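# Fold a sock's toe back onto its foot or heel

## Task

Take the toe end of the sock, fold it back over, and leave it lying on the foot or heel part (dropping the folded part so it settles there is fine); then open the gripper(s) and withdraw, because the fold only counts if it stays in place without the robot holding it.

## Robot and tools

ROBOT. Two 6-joint arms with parallel grippers, named left_arm and right_arm. The names are not image sides. left_arm is mounted at about y = +0.279 m and right_arm at about y = -0.314 m, both near x = 0. Joint order from base to hand is waist, shoulder, elbow, wrist pitch, wrist yaw, wrist roll, and the gripper comes last.

SCENE FRAME. Shared by both arms. The origin sits at table-top height, between the arms, a few cm behind the table's near edge. +x points out over the table, +y points toward left_arm, +z points up. Result state lines give each gripper's position (metres) and quaternion wxyz in this frame. The position is the pinch point between the pads, about 1 cm short of the fingertips. Printed positions can be off, more so at long reach.

GRIPPER AXES. Fingers extend along the gripper's own +z axis and close along its y axis.

execute_actions(actions, pictures). actions holds at most one item.
- [] returns the current state with camera images.
- {"rows": [...], "steps": n} runs a motion. n is 10 to 15 control steps of 1/30 s; if steps is omitted it is 15. Each step uses one row, and the last row repeats if rows run out.
- {"steps": n} without rows is a wait of up to 300 steps, counted from the previous result, and your reply time counts toward it.
- pictures: true forces images with the result.
The result comes back 10 steps before the motion ends. Those remaining steps then run while you compose your next reply. A refused call does nothing.

ROW FORMAT. Every row, and move's target, is one flat list of 14 numbers, each in [-1, 1], always covering both arms. Order: left dx, dy, dz, rx, ry, rz, grip, then right dx, dy, dz, rx, ry, rz, grip.
- dx..rz are OFFSETS, not absolute poses. They are expressed in that gripper's own axes and measured from its pose in the most recent result that showed it. Before any such result, and for later calls within one reply, they are measured from where the hand is when the action begins.
- Every row is measured from that same reference, not from the previous row. So all zeros means go back to the reference, not hold still.
- Scale: 1.0 equals 0.6 m of translation or 180 degrees of rotation. rx, ry, rz form a single rotation vector.
- grip is ABSOLUTE: +1 is fully open (0.093 m gap) and -1 is fully closed.
- To keep an arm idle, send in your first call the offset that returns it to where you want it. In later calls give it zeros plus its desired grip.

STEP LIMITS. Each step, the command is clipped to within 70 mm and 16 degrees of the measured hand pose. When both cannot be met, the controller gives position priority over orientation. Joint friction can leave the hand up to about 31 mm from the command, and tiny commands may not move it at all. After an action the arm only drifts to its last clipped pose, so check the result and send the rest.

move(target, speed). target is one 14-number row of offsets, read as above. Each hand follows a straight line toward its target, and both paths finish together, lasting 0.5 to 10 s; anything longer stops at 10 s. speed is the top speed in m/s, from 0.002 to 0.5 (default 0.25); rotation is capped at twice that in rad/s. Grip values are sent at the start. Moves do not avoid obstacles or the other arm, and hands may lag, stray or overshoot, especially near full reach. Faster contact and targets set deeper past contact push harder. The result adds a move: line giving the ending (done, off_target, moving, held, fault), any limits involved, and each hand's remaining distance. limits=paced means a pose was clipped. limits=held means a clearance check blocked steps, and the arm may then jump fast.

wait(seconds). From 0 to 10 s with no new command; images are included.

zoom_image(camera, region). Gives a closer crop of a camera's latest image. region is [x0, y0, x1, y1] in pixels, at most 504 by 504. Cameras: cam_head_left, cam_head_right, cam_high, cam_low, cam_left_wrist, cam_right_wrist, each 504x504, with calibrations supplied.

read_manual(section). Returns only licence text.

finished_scene(scene). This cannot be undone.

RESULT LINES.
- 'pose unreachable': the clearance check altered an arm's command.
- HELD: marks steps where a row was not fully sent.
- 'Hand target': shows where the controller is currently driving each hand.
- grip_measured: motor position on the grip scale. Pads meet near -0.94, and each mm of object width adds about 0.0208. Readings barely change on contact, so to hold something keep sending the same closing value. The last joint value shows the pad gap in metres.
- FAULT / OVER-TEMPERATURE: the arm has stopped. Holding loads heats motors; a MOTOR HOT warning appears at 75 C, and at 100 C the arm goes limp and falls.

AVOID. Don't let the arms collide or press on each other, since that can end the scene. The bar and plate behind the bases stick up to about 3 cm above the table and give no warning on contact. Don't slam into the table or sock. Don't drop or drag things off the table. Use smooth, economical motions. For the fold: pinch the toe, lift it and bring it over onto the foot or heel, release it, then lift clear.

Each tool is called as name([rows], argument=value, ...), one row to a line, values as JSON.

## Session

execute_actions(actions=[])

Scene clock: 0.00 s of 5100.00 s.
left_arm: end_effector_position=(+0.3697, +0.2885, +0.3935) grip_measured=+0.982 end_effector_quat_wxyz=(+0.707, -0.008, +0.707, -0.007) | right_arm: end_effector_position=(+0.3687, -0.3109, +0.4037) grip_measured=+0.990 end_effector_quat_wxyz=(+0.710, -0.003, +0.704, +0.010)
Joint positions: left_arm=[ 0.015  1.044  1.058 -0.013  0.002 -0.002  0.092] | right_arm=[-0.001  1.056  1.062 -0.014 -0.009  0.006  0.093]
Joint velocities: left_arm=[-0.012 -0.002 -0.002  0.007 -0.051  0.037  0.   ] | right_arm=[ 0.007  0.007 -0.002 -0.022 -0.037 -0.022 -0.   ]
Joint torques (N m, as the arm reports them, + toward a larger angle): no reading
Motor temperatures (°C, as the motors report them): left_arm=[25 26 24 25 24 23] | right_arm=[26 24 27 25 27 24]
Hand target (left_arm): +0.370, +0.288, +0.393; +0.707, -0.008, +0.707, -0.007
Hand target (right_arm): +0.369, -0.311, +0.404; +0.710, -0.003, +0.704, +0.010

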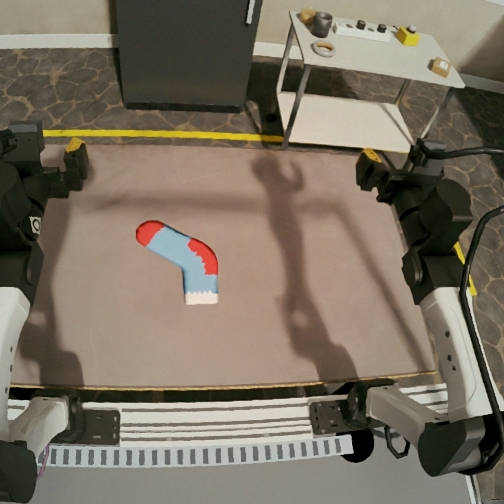

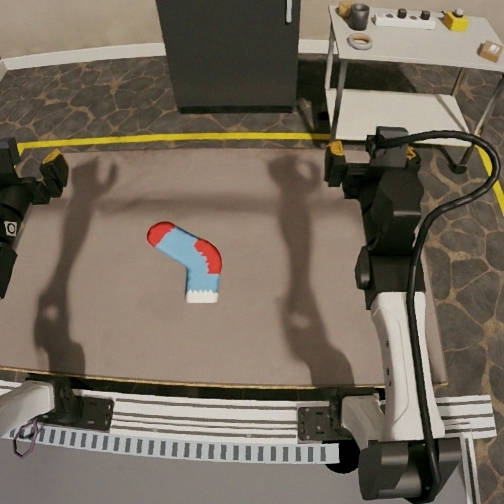

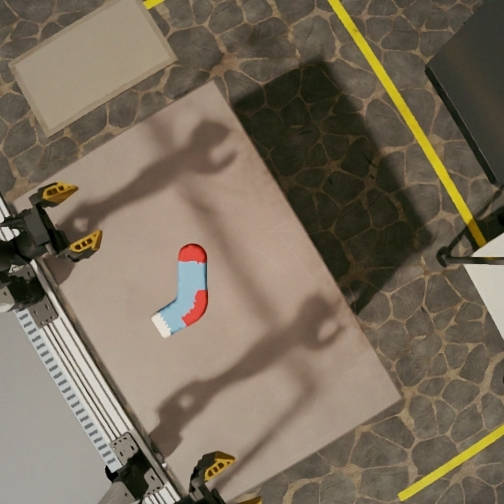

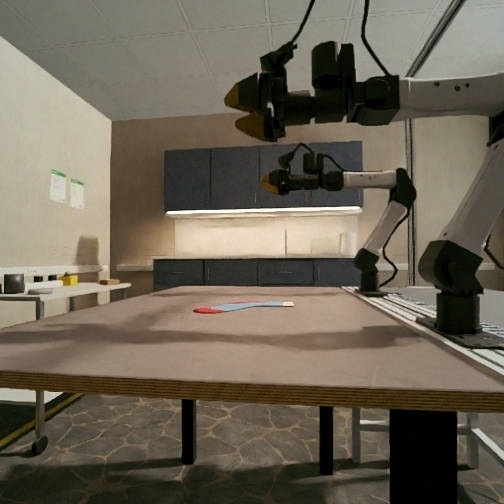

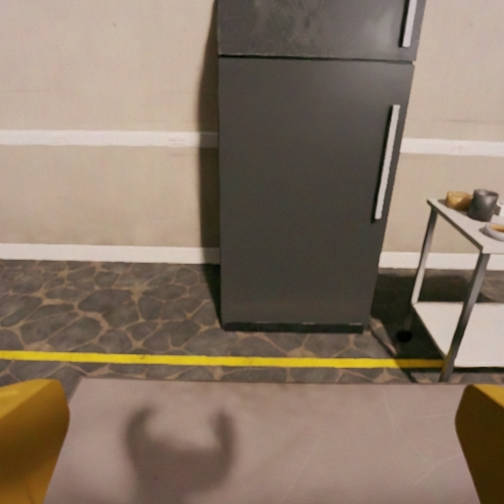

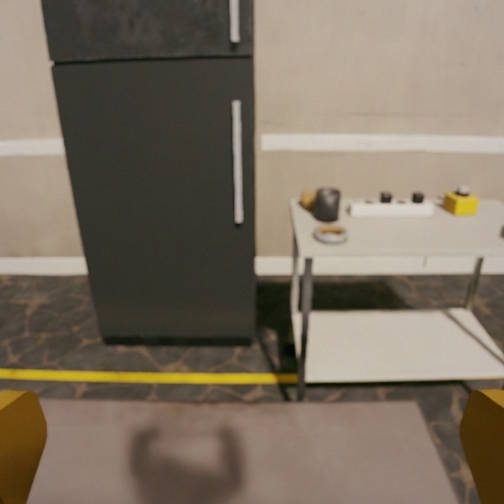

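zoom_image(camera="cam_high", region=[120, 220, 260, 360])

Region (120, 220, 260, 360) of cam_high's 504x504 image, scaled by 3.600, with more detail than that image has.

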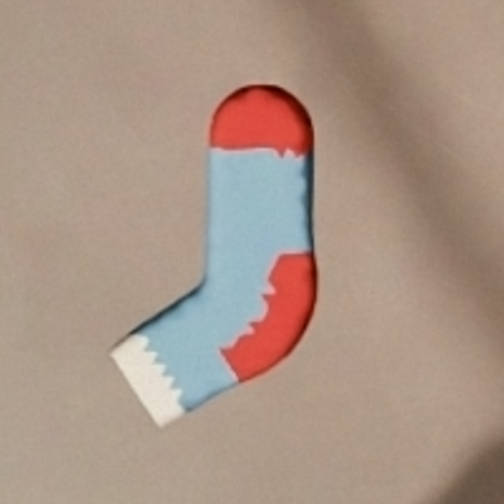

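zoom_image(camera="cam_low", region=[180, 280, 310, 330])

zoom_image(camera="cam_head_left", region=[120, 200, 240, 320])

Region (180, 280, 310, 330) of cam_low's 504x504 image, scaled by 3.877, with more detail than that image has; it fills the top 194 rows of this view, and the rest is white.

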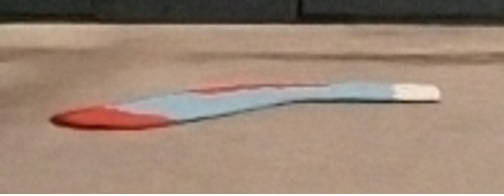

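Region (120, 200, 240, 320) of cam_head_left's 504x504 image, scaled by 4.200, with more detail than that image has.

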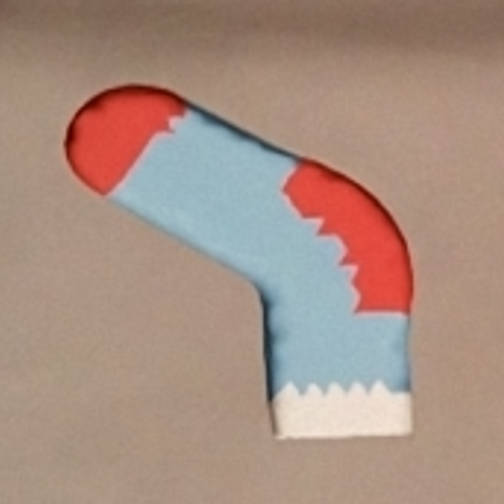

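move(target=[0.456, -0.231, 0.180, 0.1522, 0.3520, 0.0970, 0.0, 0, 0, 0, 0, 0, 0, 1], speed=0.3)

Scene clock: 8.03 s of 5100.00 s.
left_arm: end_effector_position=(+0.4778, +0.1514, +0.1183) grip_measured=+0.003 end_effector_quat_wxyz=(+0.210, +0.246, +0.944, -0.064) | right_arm: end_effector_position=(+0.3687, -0.3109, +0.4037) grip_measured=+0.990 end_effector_quat_wxyz=(+0.710, -0.003, +0.704, +0.010)
Joint positions: left_arm=[-0.213  2.082  1.86  -0.932  0.121  0.265  0.045] | right_arm=[-0.001  1.056  1.062 -0.014 -0.009  0.006  0.093]
Joint velocities: left_arm=[ 0.012  0.002  0.002 -0.051 -0.066  0.037  0.   ] | right_arm=[-0.007 -0.017 -0.007  0.022  0.007 -0.007 -0.   ]
Joint torques (N m, as the arm reports them, + toward a larger angle): left_arm=[ -0.94 -13.1    9.88   0.86   0.18   0.03] | right_arm=[ 0.13 -2.8   9.16  1.84 -0.05  0.15]
Motor temperatures (°C, as the motors report them): left_arm=[25 26 26 28 24 23] | right_arm=[26 25 29 29 27 24]
Hand target (left_arm): +0.479, +0.145, +0.123; +0.212, +0.255, +0.941, -0.068
Hand target (right_arm): +0.369, -0.311, +0.404; +0.710, -0.003, +0.704, +0.010
Off the commanded pose (left_arm): 0.009 m, 1 deg.
Off the commanded pose (right_arm): 0.000 m, 0 deg.
Kept back: nothing.
After step 90, 2.37 s passed at rest.
move: done
camera_calibration (this result's frames):
cam_left_wrist: T_world_to_cam=[[-0.475453, -0.879702, 0.00826871, 0.360821], [-0.879614, 0.475523, 0.0125297, 0.385357], [-0.0149544, -0.00131598, -0.999887, 0.210829], [0, 0, 0, 1]] pos_world=[0.513672, 0.134447, 0.202993]

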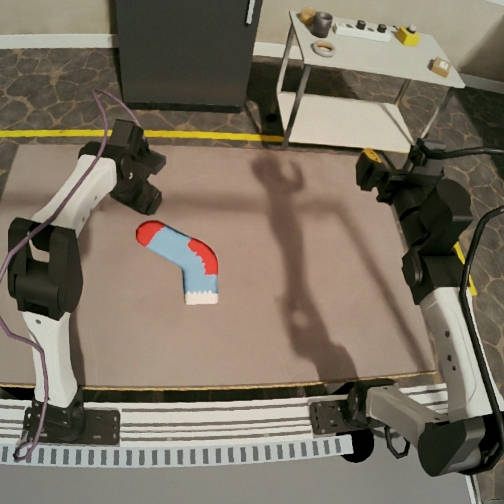

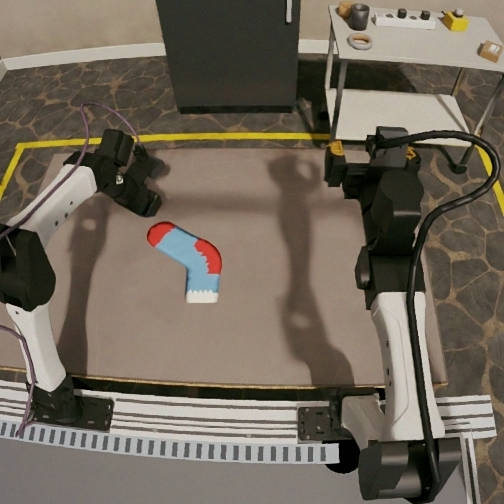

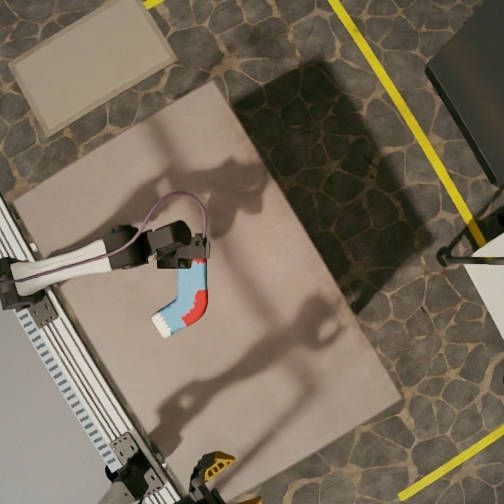

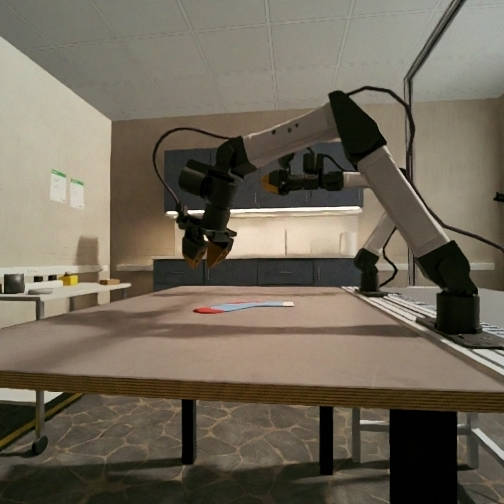

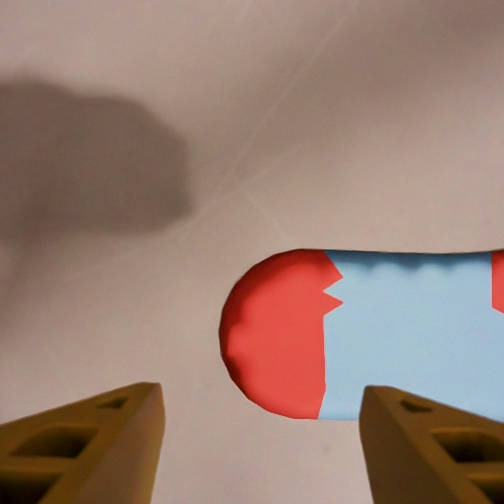

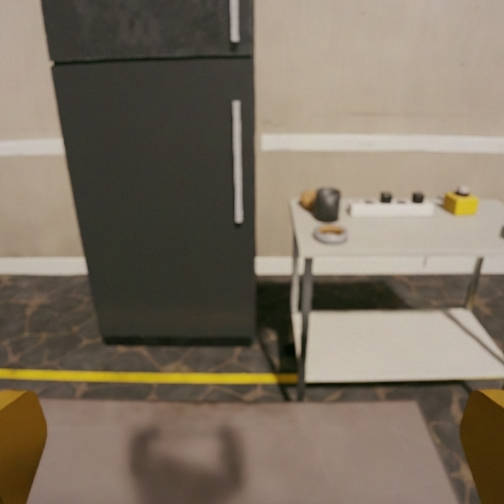

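move(target=[0.0793, 0.0027, 0.1437, 0, 0, 0, 0.0, 0, 0, 0, 0, 0, 0, 1], speed=0.12)

Scene clock: 11.80 s of 5100.00 s.
left_arm: end_effector_position=(+0.4747, +0.1503, +0.0280) grip_measured=+0.003 end_effector_quat_wxyz=(+0.213, +0.247, +0.943, -0.064) | right_arm: end_effector_position=(+0.3687, -0.3109, +0.4037) grip_measured=+0.990 end_effector_quat_wxyz=(+0.710, -0.003, +0.704, +0.010)
Joint positions: left_arm=[-0.213  2.121  1.553 -0.58   0.121  0.267  0.045] | right_arm=[-0.001  1.056  1.062 -0.014 -0.009  0.006  0.093]
Joint velocities: left_arm=[-0.007 -0.007  0.002 -0.007 -0.007 -0.007  0.   ] | right_arm=[0.002 0.007 0.007 0.095 0.037 0.007 0.   ]
Joint torques (N m, as the arm reports them, + toward a larger angle): left_arm=[  0.67 -13.17   5.8    1.03   0.13   0.02] | right_arm=[ 0.21 -2.87  9.19  1.83 -0.02  0.12]
Motor temperatures (°C, as the motors report them): left_arm=[25 28 27 28 24 23] | right_arm=[26 25 30 30 27 24]
Hand target (left_arm): +0.473, +0.154, +0.020; +0.209, +0.246, +0.944, -0.064
Hand target (right_arm): +0.369, -0.311, +0.404; +0.710, -0.003, +0.704, +0.010
Off the commanded pose (left_arm): 0.009 m, 0 deg.
Off the commanded pose (right_arm): 0.000 m, 0 deg.
Kept back: nothing.
move: done
camera_calibration (this result's frames):
cam_left_wrist: T_world_to_cam=[[-0.476898, -0.878941, 0.00559864, 0.359759], [-0.878924, 0.476926, 0.00587495, 0.383924], [-0.00783387, -0.00211903, -0.999967, 0.117266], [0, 0, 0, 1]] pos_world=[0.509927, 0.133352, 0.112993]

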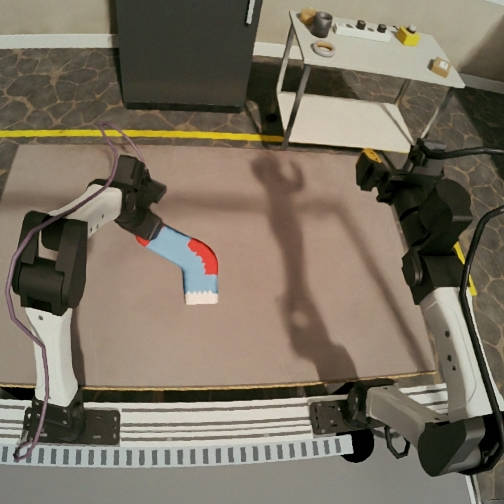

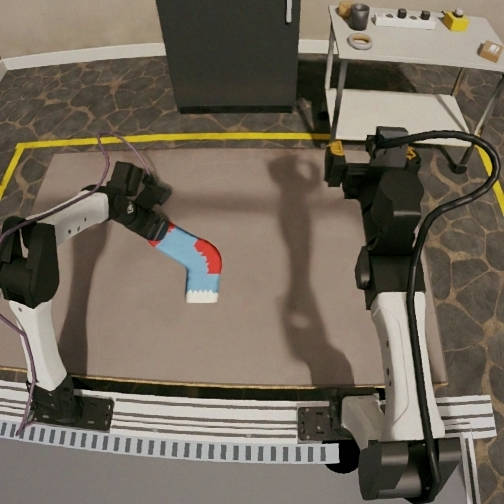

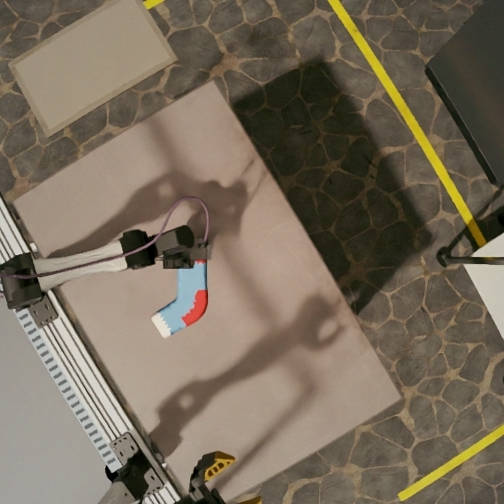

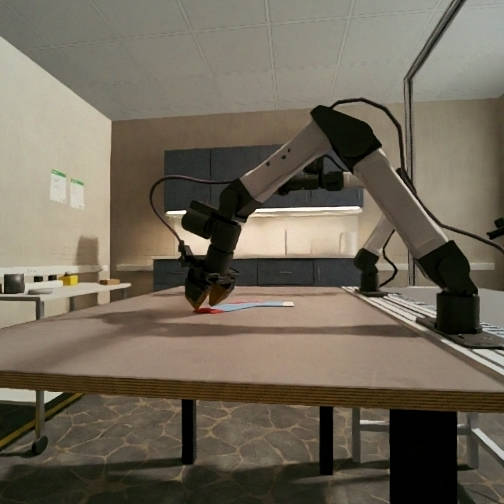

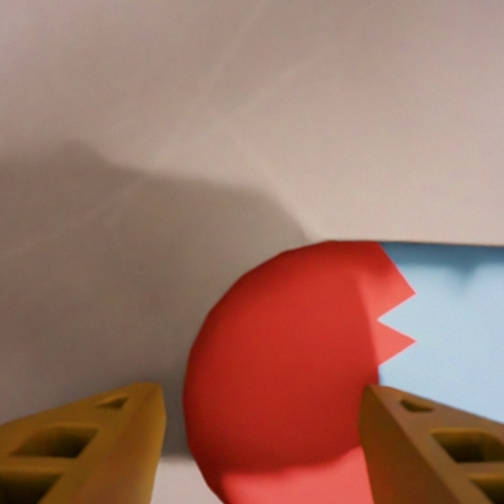

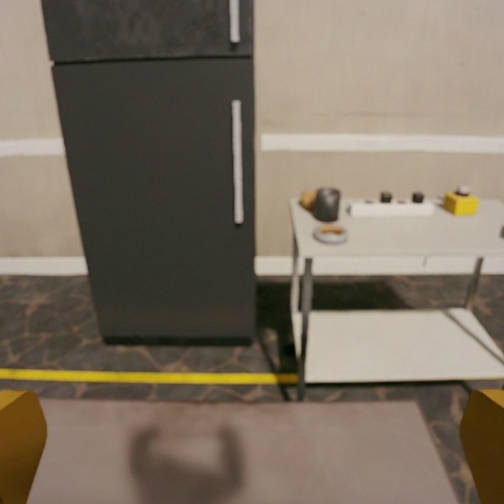

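zoom_image(camera="cam_low", region=[170, 270, 260, 330])

Region (170, 270, 260, 330) of cam_low's 504x504 image, scaled by 5.600, with more detail than that image has.

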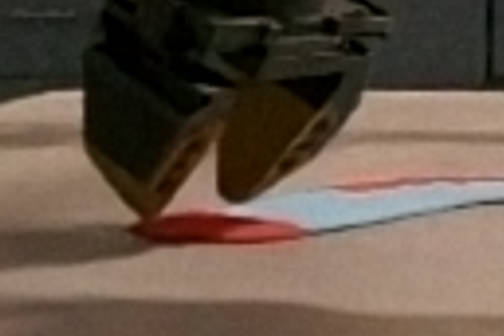

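move(target=[0.0143, 0.003, 0.0301, 0, 0, 0, 0.15, 0, 0, 0, 0, 0, 0, 1], speed=0.03)

Scene clock: 13.70 s of 5100.00 s.
left_arm: end_effector_position=(+0.4806, +0.1488, +0.0225) grip_measured=+0.147 end_effector_quat_wxyz=(+0.226, +0.247, +0.940, -0.064) | right_arm: end_effector_position=(+0.3687, -0.3109, +0.4037) grip_measured=+0.990 end_effector_quat_wxyz=(+0.710, -0.003, +0.704, +0.010)
Joint positions: left_arm=[-0.213  2.133  1.538 -0.527  0.121  0.267  0.052] | right_arm=[-0.001  1.056  1.062 -0.014 -0.009  0.006  0.093]
Joint velocities: left_arm=[ 0.007  0.002 -0.012  0.11   0.066 -0.037  0.   ] | right_arm=[-0.002  0.002 -0.007 -0.007 -0.022  0.037  0.   ]
Joint torques (N m, as the arm reports them, + toward a larger angle): left_arm=[  0.3  -12.48   5.51   1.13   0.1   -0.01] | right_arm=[ 0.15 -2.72  9.25  1.83 -0.01  0.13]
Motor temperatures (°C, as the motors report them): left_arm=[25 29 27 28 24 23] | right_arm=[26 25 30 30 27 24]
Hand target (left_arm): +0.475, +0.152, +0.008; +0.213, +0.247, +0.943, -0.064
Hand target (right_arm): +0.369, -0.311, +0.404; +0.710, -0.003, +0.704, +0.010
Off the commanded pose (left_arm): 0.016 m, 1 deg.
Off the commanded pose (right_arm): 0.000 m, 0 deg.
Kept back: nothing.
move: off_target (left_arm)
camera_calibration (this result's frames):
cam_left_wrist: T_world_to_cam=[[-0.47665, -0.879092, -0.00107624, 0.361338], [-0.878921, 0.476581, -0.0191912, 0.390525], [0.0173838, -0.00820157, -0.999815, 0.100627], [0, 0, 0, 1]] pos_world=[0.513723, 0.132358, 0.108492]

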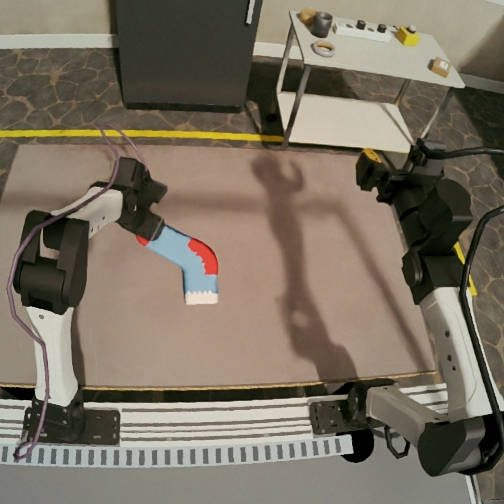

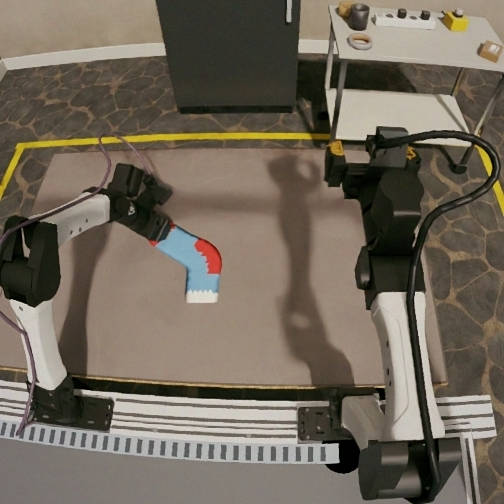

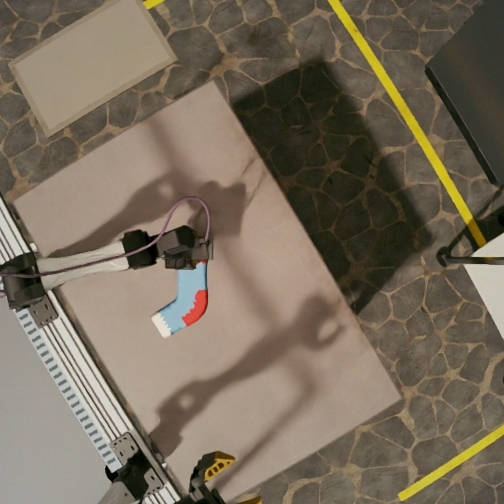

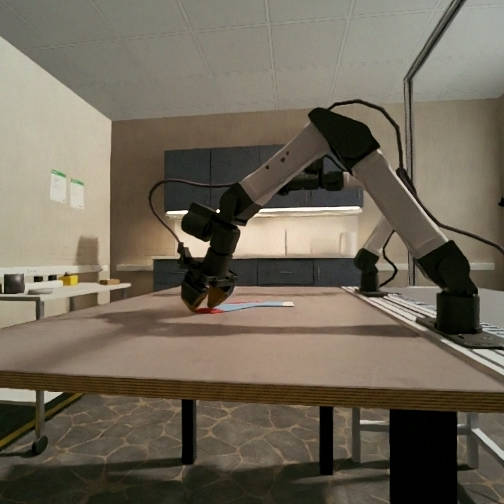

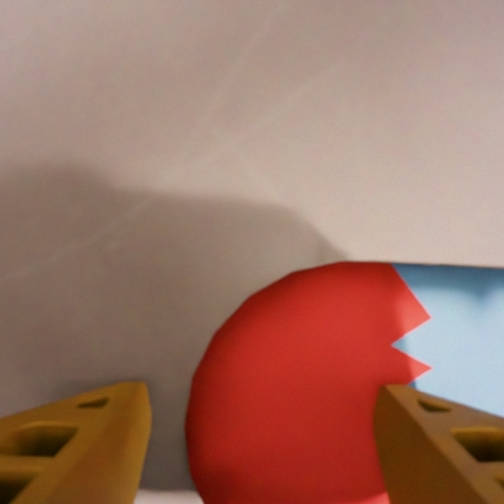

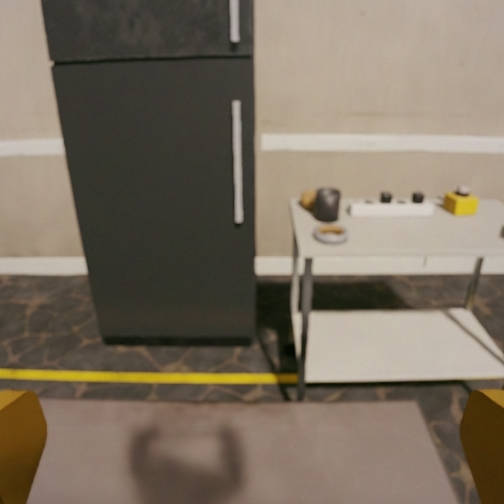

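move(target=[0.025, 0.0, 0.0245, 0, 0, 0, 0.15, 0, 0, 0, 0, 0, 0, 1], speed=0.03)

Scene clock: 15.27 s of 5100.00 s.
left_arm: end_effector_position=(+0.4878, +0.1448, +0.0208) grip_measured=+0.147 end_effector_quat_wxyz=(+0.251, +0.248, +0.933, -0.069) | right_arm: end_effector_position=(+0.3687, -0.3109, +0.4037) grip_measured=+0.990 end_effector_quat_wxyz=(+0.710, -0.003, +0.704, +0.010)
Joint positions: left_arm=[-0.213  2.133  1.505 -0.442  0.134  0.267  0.052] | right_arm=[-0.001  1.056  1.062 -0.014 -0.009  0.006  0.093]
Joint velocities: left_arm=[ 0.002 -0.017 -0.012  0.066  0.037  0.037  0.   ] | right_arm=[ 0.012  0.012  0.012 -0.037 -0.037  0.051 -0.   ]
Joint torques (N m, as the arm reports them, + toward a larger angle): left_arm=[  0.33 -13.3    4.26   0.97   0.04   0.  ] | right_arm=[ 0.13 -2.77  9.3   1.83 -0.03  0.12]
Motor temperatures (°C, as the motors report them): left_arm=[25 29 27 28 24 23] | right_arm=[26 25 30 30 27 24]
Hand target (left_arm): +0.475, +0.152, +0.003; +0.225, +0.247, +0.940, -0.064
Hand target (right_arm): +0.369, -0.311, +0.404; +0.710, -0.003, +0.704, +0.010
Off the commanded pose (left_arm): 0.024 m, 3 deg.
Off the commanded pose (right_arm): 0.000 m, 0 deg.
Kept back: nothing.
move: off_target (left_arm)
camera_calibration (this result's frames):
cam_left_wrist: T_world_to_cam=[[-0.481047, -0.876687, -0.00373006, 0.363143], [-0.874288, 0.480036, -0.0720159, 0.397058], [0.064926, -0.0313819, -0.997397, 0.0788744], [0, 0, 0, 1]] pos_world=[0.516711, 0.130236, 0.108618]

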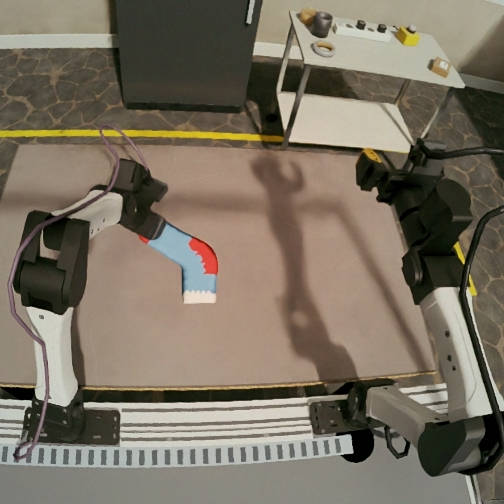

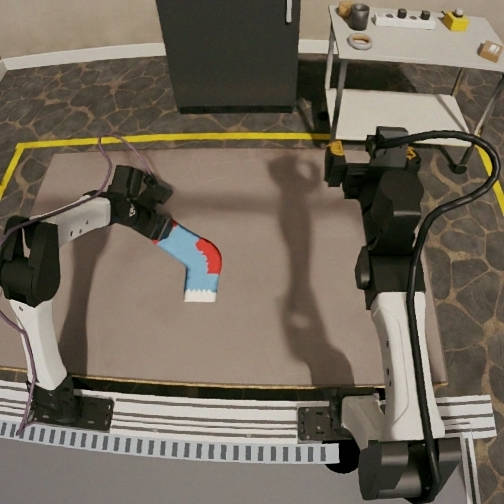

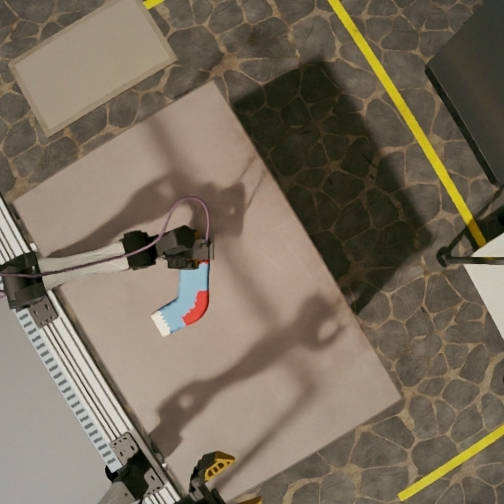

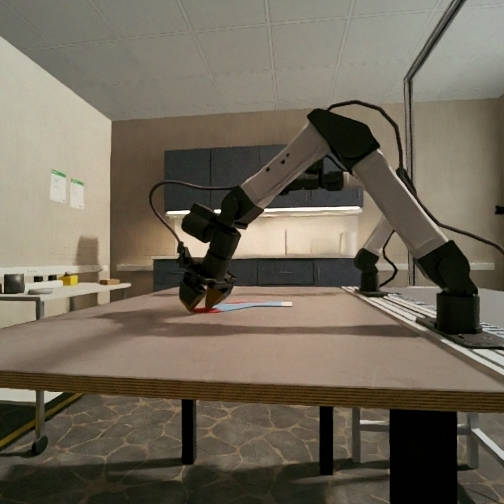

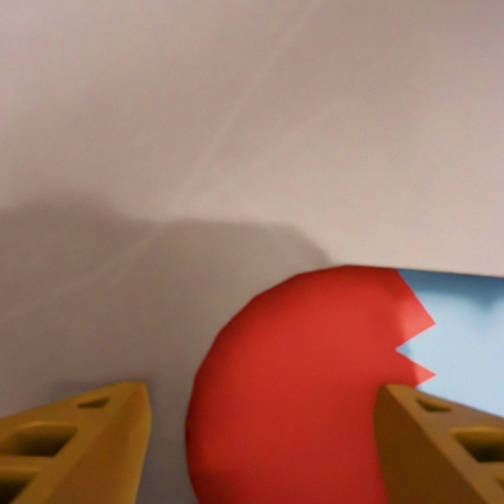

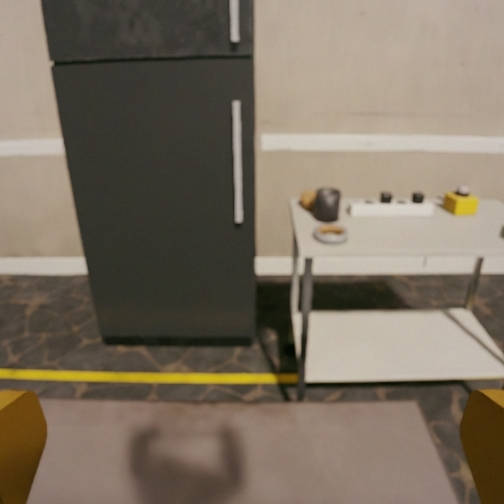

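move(target=[0.005, 0.0, 0.0087, 0, 0, 0, -1.0, 0, 0, 0, 0, 0, 0, 1], speed=0.02)

Scene clock: 16.30 s of 5100.00 s.
left_arm: end_effector_position=(+0.4912, +0.1428, +0.0231) grip_measured=-1.000 end_effector_quat_wxyz=(+0.259, +0.249, +0.930, -0.072) | right_arm: end_effector_position=(+0.3687, -0.3109, +0.4037) grip_measured=+0.990 end_effector_quat_wxyz=(+0.710, -0.003, +0.704, +0.010)
Joint positions: left_arm=[-0.213  2.133  1.505 -0.424  0.142  0.267  0.   ] | right_arm=[-0.001  1.056  1.062 -0.014 -0.009  0.006  0.093]
Joint velocities: left_arm=[ 0.012 -0.022  0.002 -0.139  0.051  0.081  0.   ] | right_arm=[-0.007 -0.012 -0.017 -0.007 -0.037  0.022 -0.   ]
Joint torques (N m, as the arm reports them, + toward a larger angle): left_arm=[ -0.08 -13.17   6.47   1.1    0.02  -0.04] | right_arm=[ 0.04 -2.76  9.35  1.83 -0.01  0.09]
Motor temperatures (°C, as the motors report them): left_arm=[25 30 27 28 24 23] | right_arm=[26 25 31 31 27 24]
Hand target (left_arm): +0.488, +0.145, +0.015; +0.251, +0.248, +0.933, -0.069
Hand target (right_arm): +0.369, -0.311, +0.404; +0.710, -0.003, +0.704, +0.010
Off the commanded pose (left_arm): 0.009 m, 1 deg.
Off the commanded pose (right_arm): 0.000 m, 0 deg.
Kept back: nothing.
move: done
camera_calibration (this result's frames):
cam_left_wrist: T_world_to_cam=[[-0.483796, -0.875177, -0.00274, 0.364166], [-0.871399, 0.481994, -0.0913572, 0.399857], [0.0812743, -0.0418106, -0.995814, 0.0742568], [0, 0, 0, 1]] pos_world=[0.518582, 0.129086, 0.111474]

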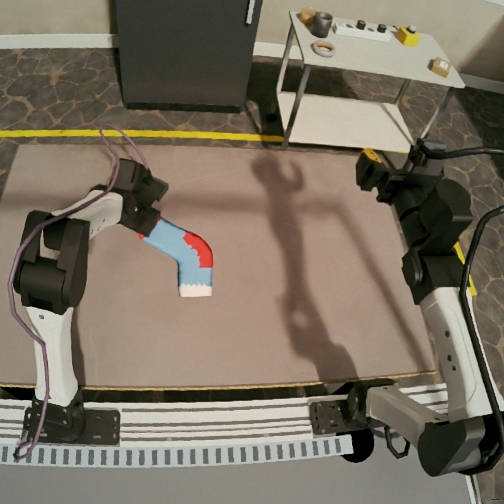

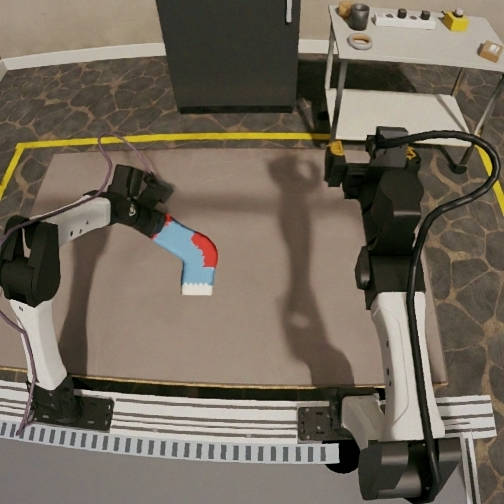

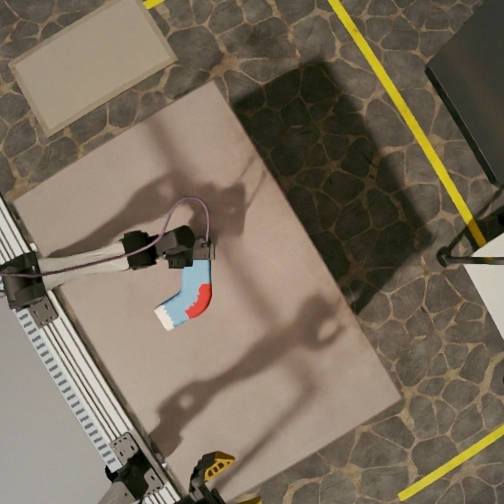

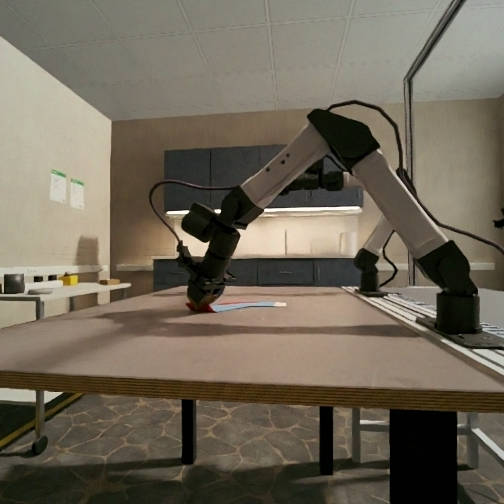

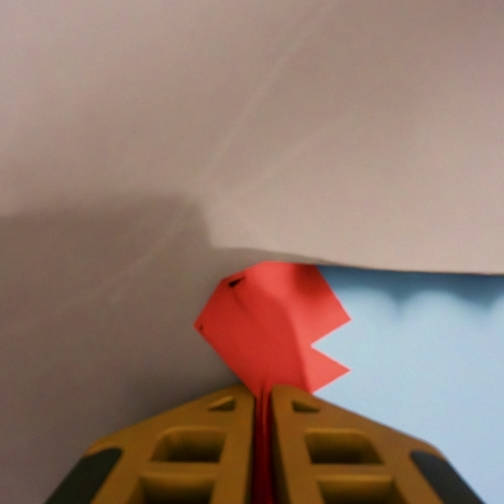

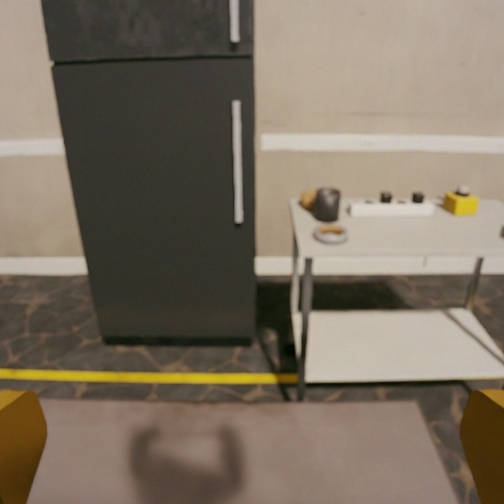

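move(target=[-0.042, -0.0505, -0.0717, 0, 0, 0, -1.0, 0, 0, 0, 0, 0, 0, 1], speed=0.08)

Scene clock: 18.97 s of 5100.00 s.
left_arm: end_effector_position=(+0.4703, +0.1222, +0.0542) grip_measured=-1.000 end_effector_quat_wxyz=(+0.242, +0.249, +0.935, -0.073) | right_arm: end_effector_position=(+0.3687, -0.3109, +0.4037) grip_measured=+0.990 end_effector_quat_wxyz=(+0.710, -0.003, +0.704, +0.010)
Joint positions: left_arm=[-0.274  2.06   1.537 -0.557  0.112  0.212  0.   ] | right_arm=[-0.001  1.056  1.062 -0.014 -0.009  0.006  0.093]
Joint velocities: left_arm=[-0.017  0.012  0.007  0.007 -0.037  0.037  0.   ] | right_arm=[ 0.012 -0.007  0.002 -0.022  0.007  0.007 -0.   ]
Joint torques (N m, as the arm reports them, + toward a larger angle): left_arm=[ -0.9  -15.35   9.66   0.96   0.03  -0.07] | right_arm=[ 0.29 -2.85  9.22  1.8  -0.07  0.17]
Motor temperatures (°C, as the motors report them): left_arm=[25 31 27 28 24 23] | right_arm=[26 25 31 31 27 24]
Hand target (left_arm): +0.475, +0.117, +0.073; +0.260, +0.249, +0.930, -0.072
Hand target (right_arm): +0.369, -0.311, +0.404; +0.710, -0.003, +0.704, +0.010
Off the commanded pose (left_arm): 0.020 m, 2 deg.
Off the commanded pose (right_arm): 0.000 m, 0 deg.
Kept back: nothing.
move: off_target (left_arm)
camera_calibration (this result's frames):
cam_left_wrist: T_world_to_cam=[[-0.483239, -0.875462, 0.00673608, 0.335329], [-0.874237, 0.482123, -0.0571637, 0.393887], [0.046797, -0.0335127, -0.998342, 0.121481], [0, 0, 0, 1]] pos_world=[0.50071, 0.107738, 0.141536]

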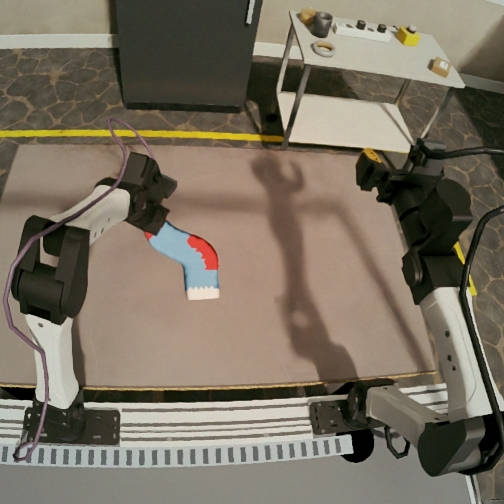

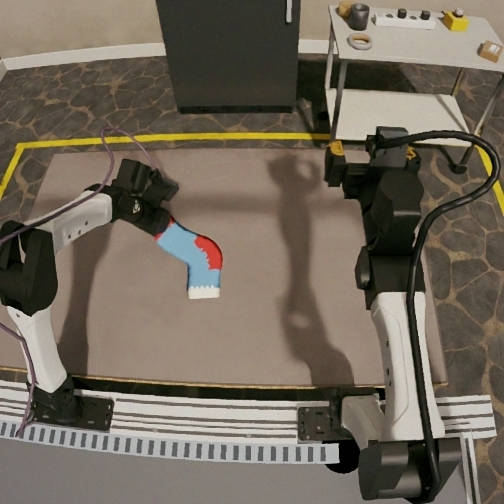

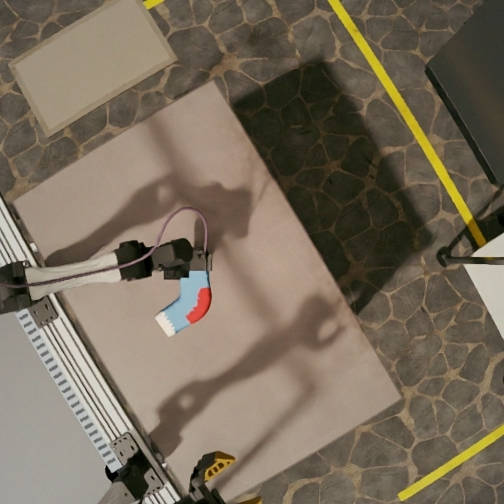

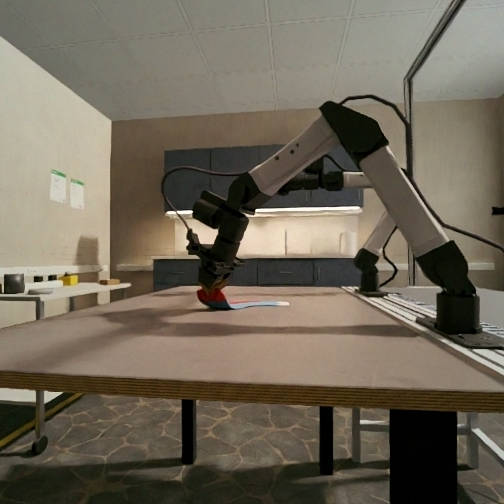

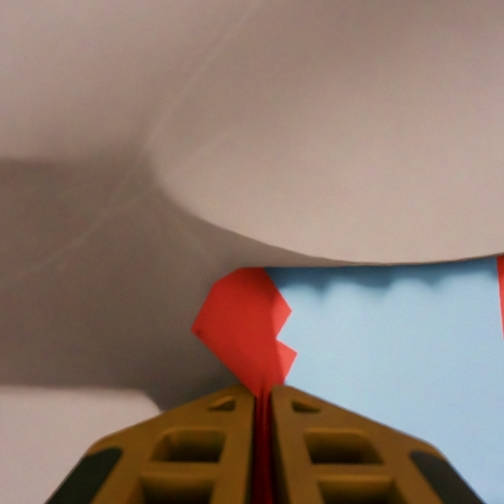

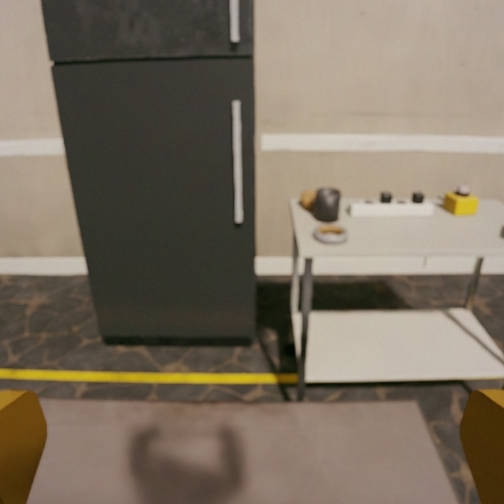

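move(target=[-0.0407, -0.0013, -0.0727, 0, 0, 0, -1.0, 0, 0, 0, 0, 0, 0, 1], speed=0.08)

Scene clock: 20.93 s of 5100.00 s.
left_arm: end_effector_position=(+0.4658, +0.1242, +0.0860) grip_measured=-1.000 end_effector_quat_wxyz=(+0.226, +0.249, +0.939, -0.072) | right_arm: end_effector_position=(+0.3687, -0.3109, +0.4037) grip_measured=+0.990 end_effector_quat_wxyz=(+0.710, -0.003, +0.704, +0.010)
Joint positions: left_arm=[-0.274  2.04   1.652 -0.726  0.112  0.212  0.   ] | right_arm=[-0.001  1.056  1.062 -0.014 -0.009  0.006  0.093]
Joint velocities: left_arm=[-0.002 -0.007 -0.002 -0.022  0.022  0.022  0.   ] | right_arm=[-0.007  0.017  0.002 -0.007 -0.022  0.051  0.001]
Joint torques (N m, as the arm reports them, + toward a larger angle): left_arm=[ -0.32 -15.14   9.68   0.9    0.08  -0.07] | right_arm=[ 0.17 -2.84  9.21  1.81 -0.03  0.15]
Motor temperatures (°C, as the motors report them): left_arm=[25 32 28 28 24 23] | right_arm=[26 25 31 32 27 24]
Hand target (left_arm): +0.469, +0.122, +0.104; +0.242, +0.249, +0.935, -0.073
Hand target (right_arm): +0.369, -0.311, +0.404; +0.710, -0.003, +0.704, +0.010
Off the commanded pose (left_arm): 0.019 m, 2 deg.
Off the commanded pose (right_arm): 0.000 m, 0 deg.
Kept back: nothing.
move: off_target (left_arm)
camera_calibration (this result's frames):
cam_left_wrist: T_world_to_cam=[[-0.483031, -0.87549, 0.0140834, 0.333983], [-0.875493, 0.482653, -0.0236048, 0.388416], [0.0138683, -0.0237318, -0.999622, 0.167696], [0, 0, 0, 1]] pos_world=[0.499054, 0.108908, 0.172097]

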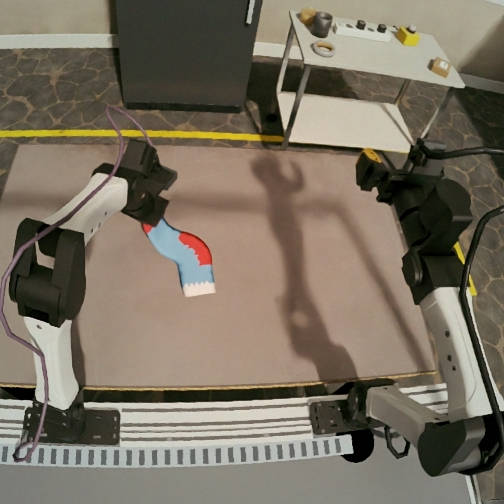

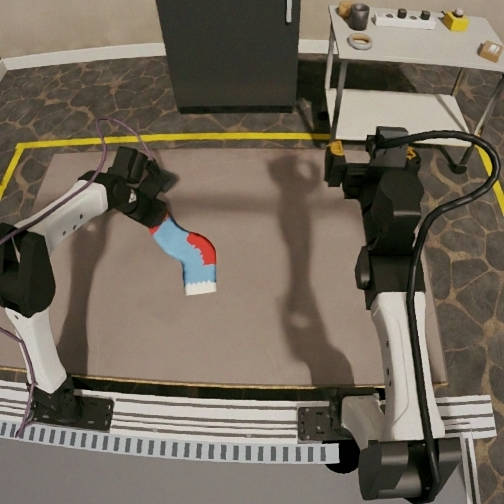

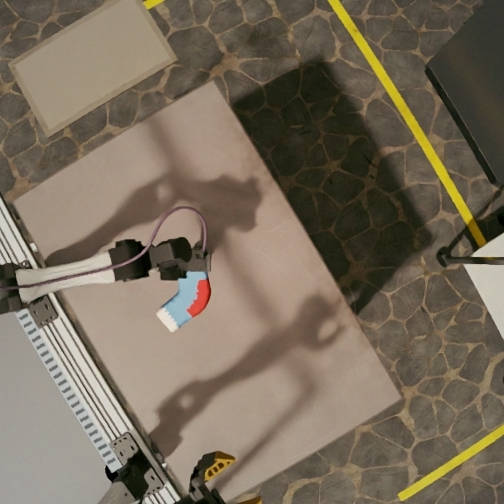

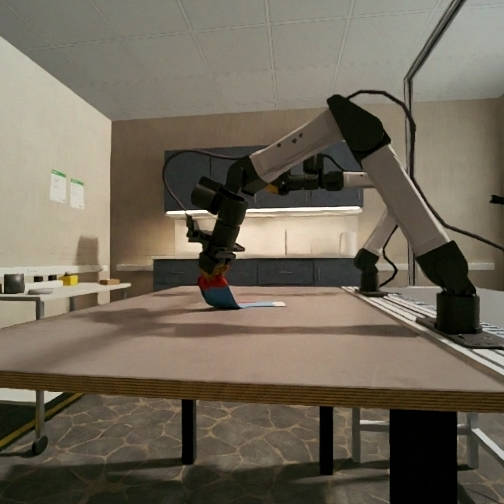

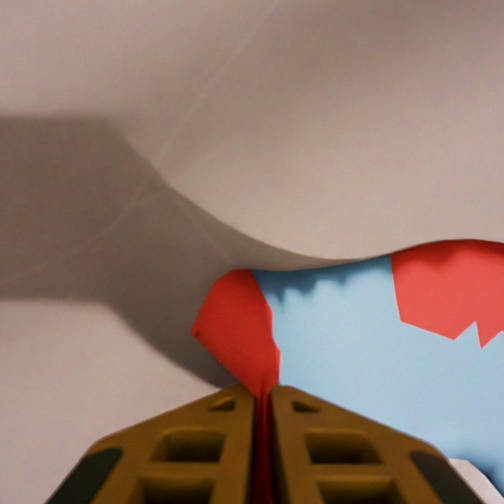

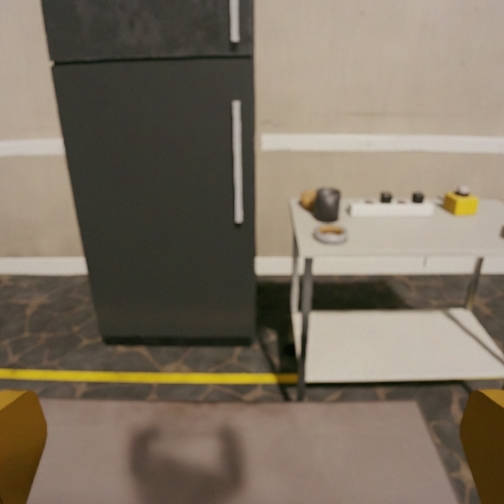

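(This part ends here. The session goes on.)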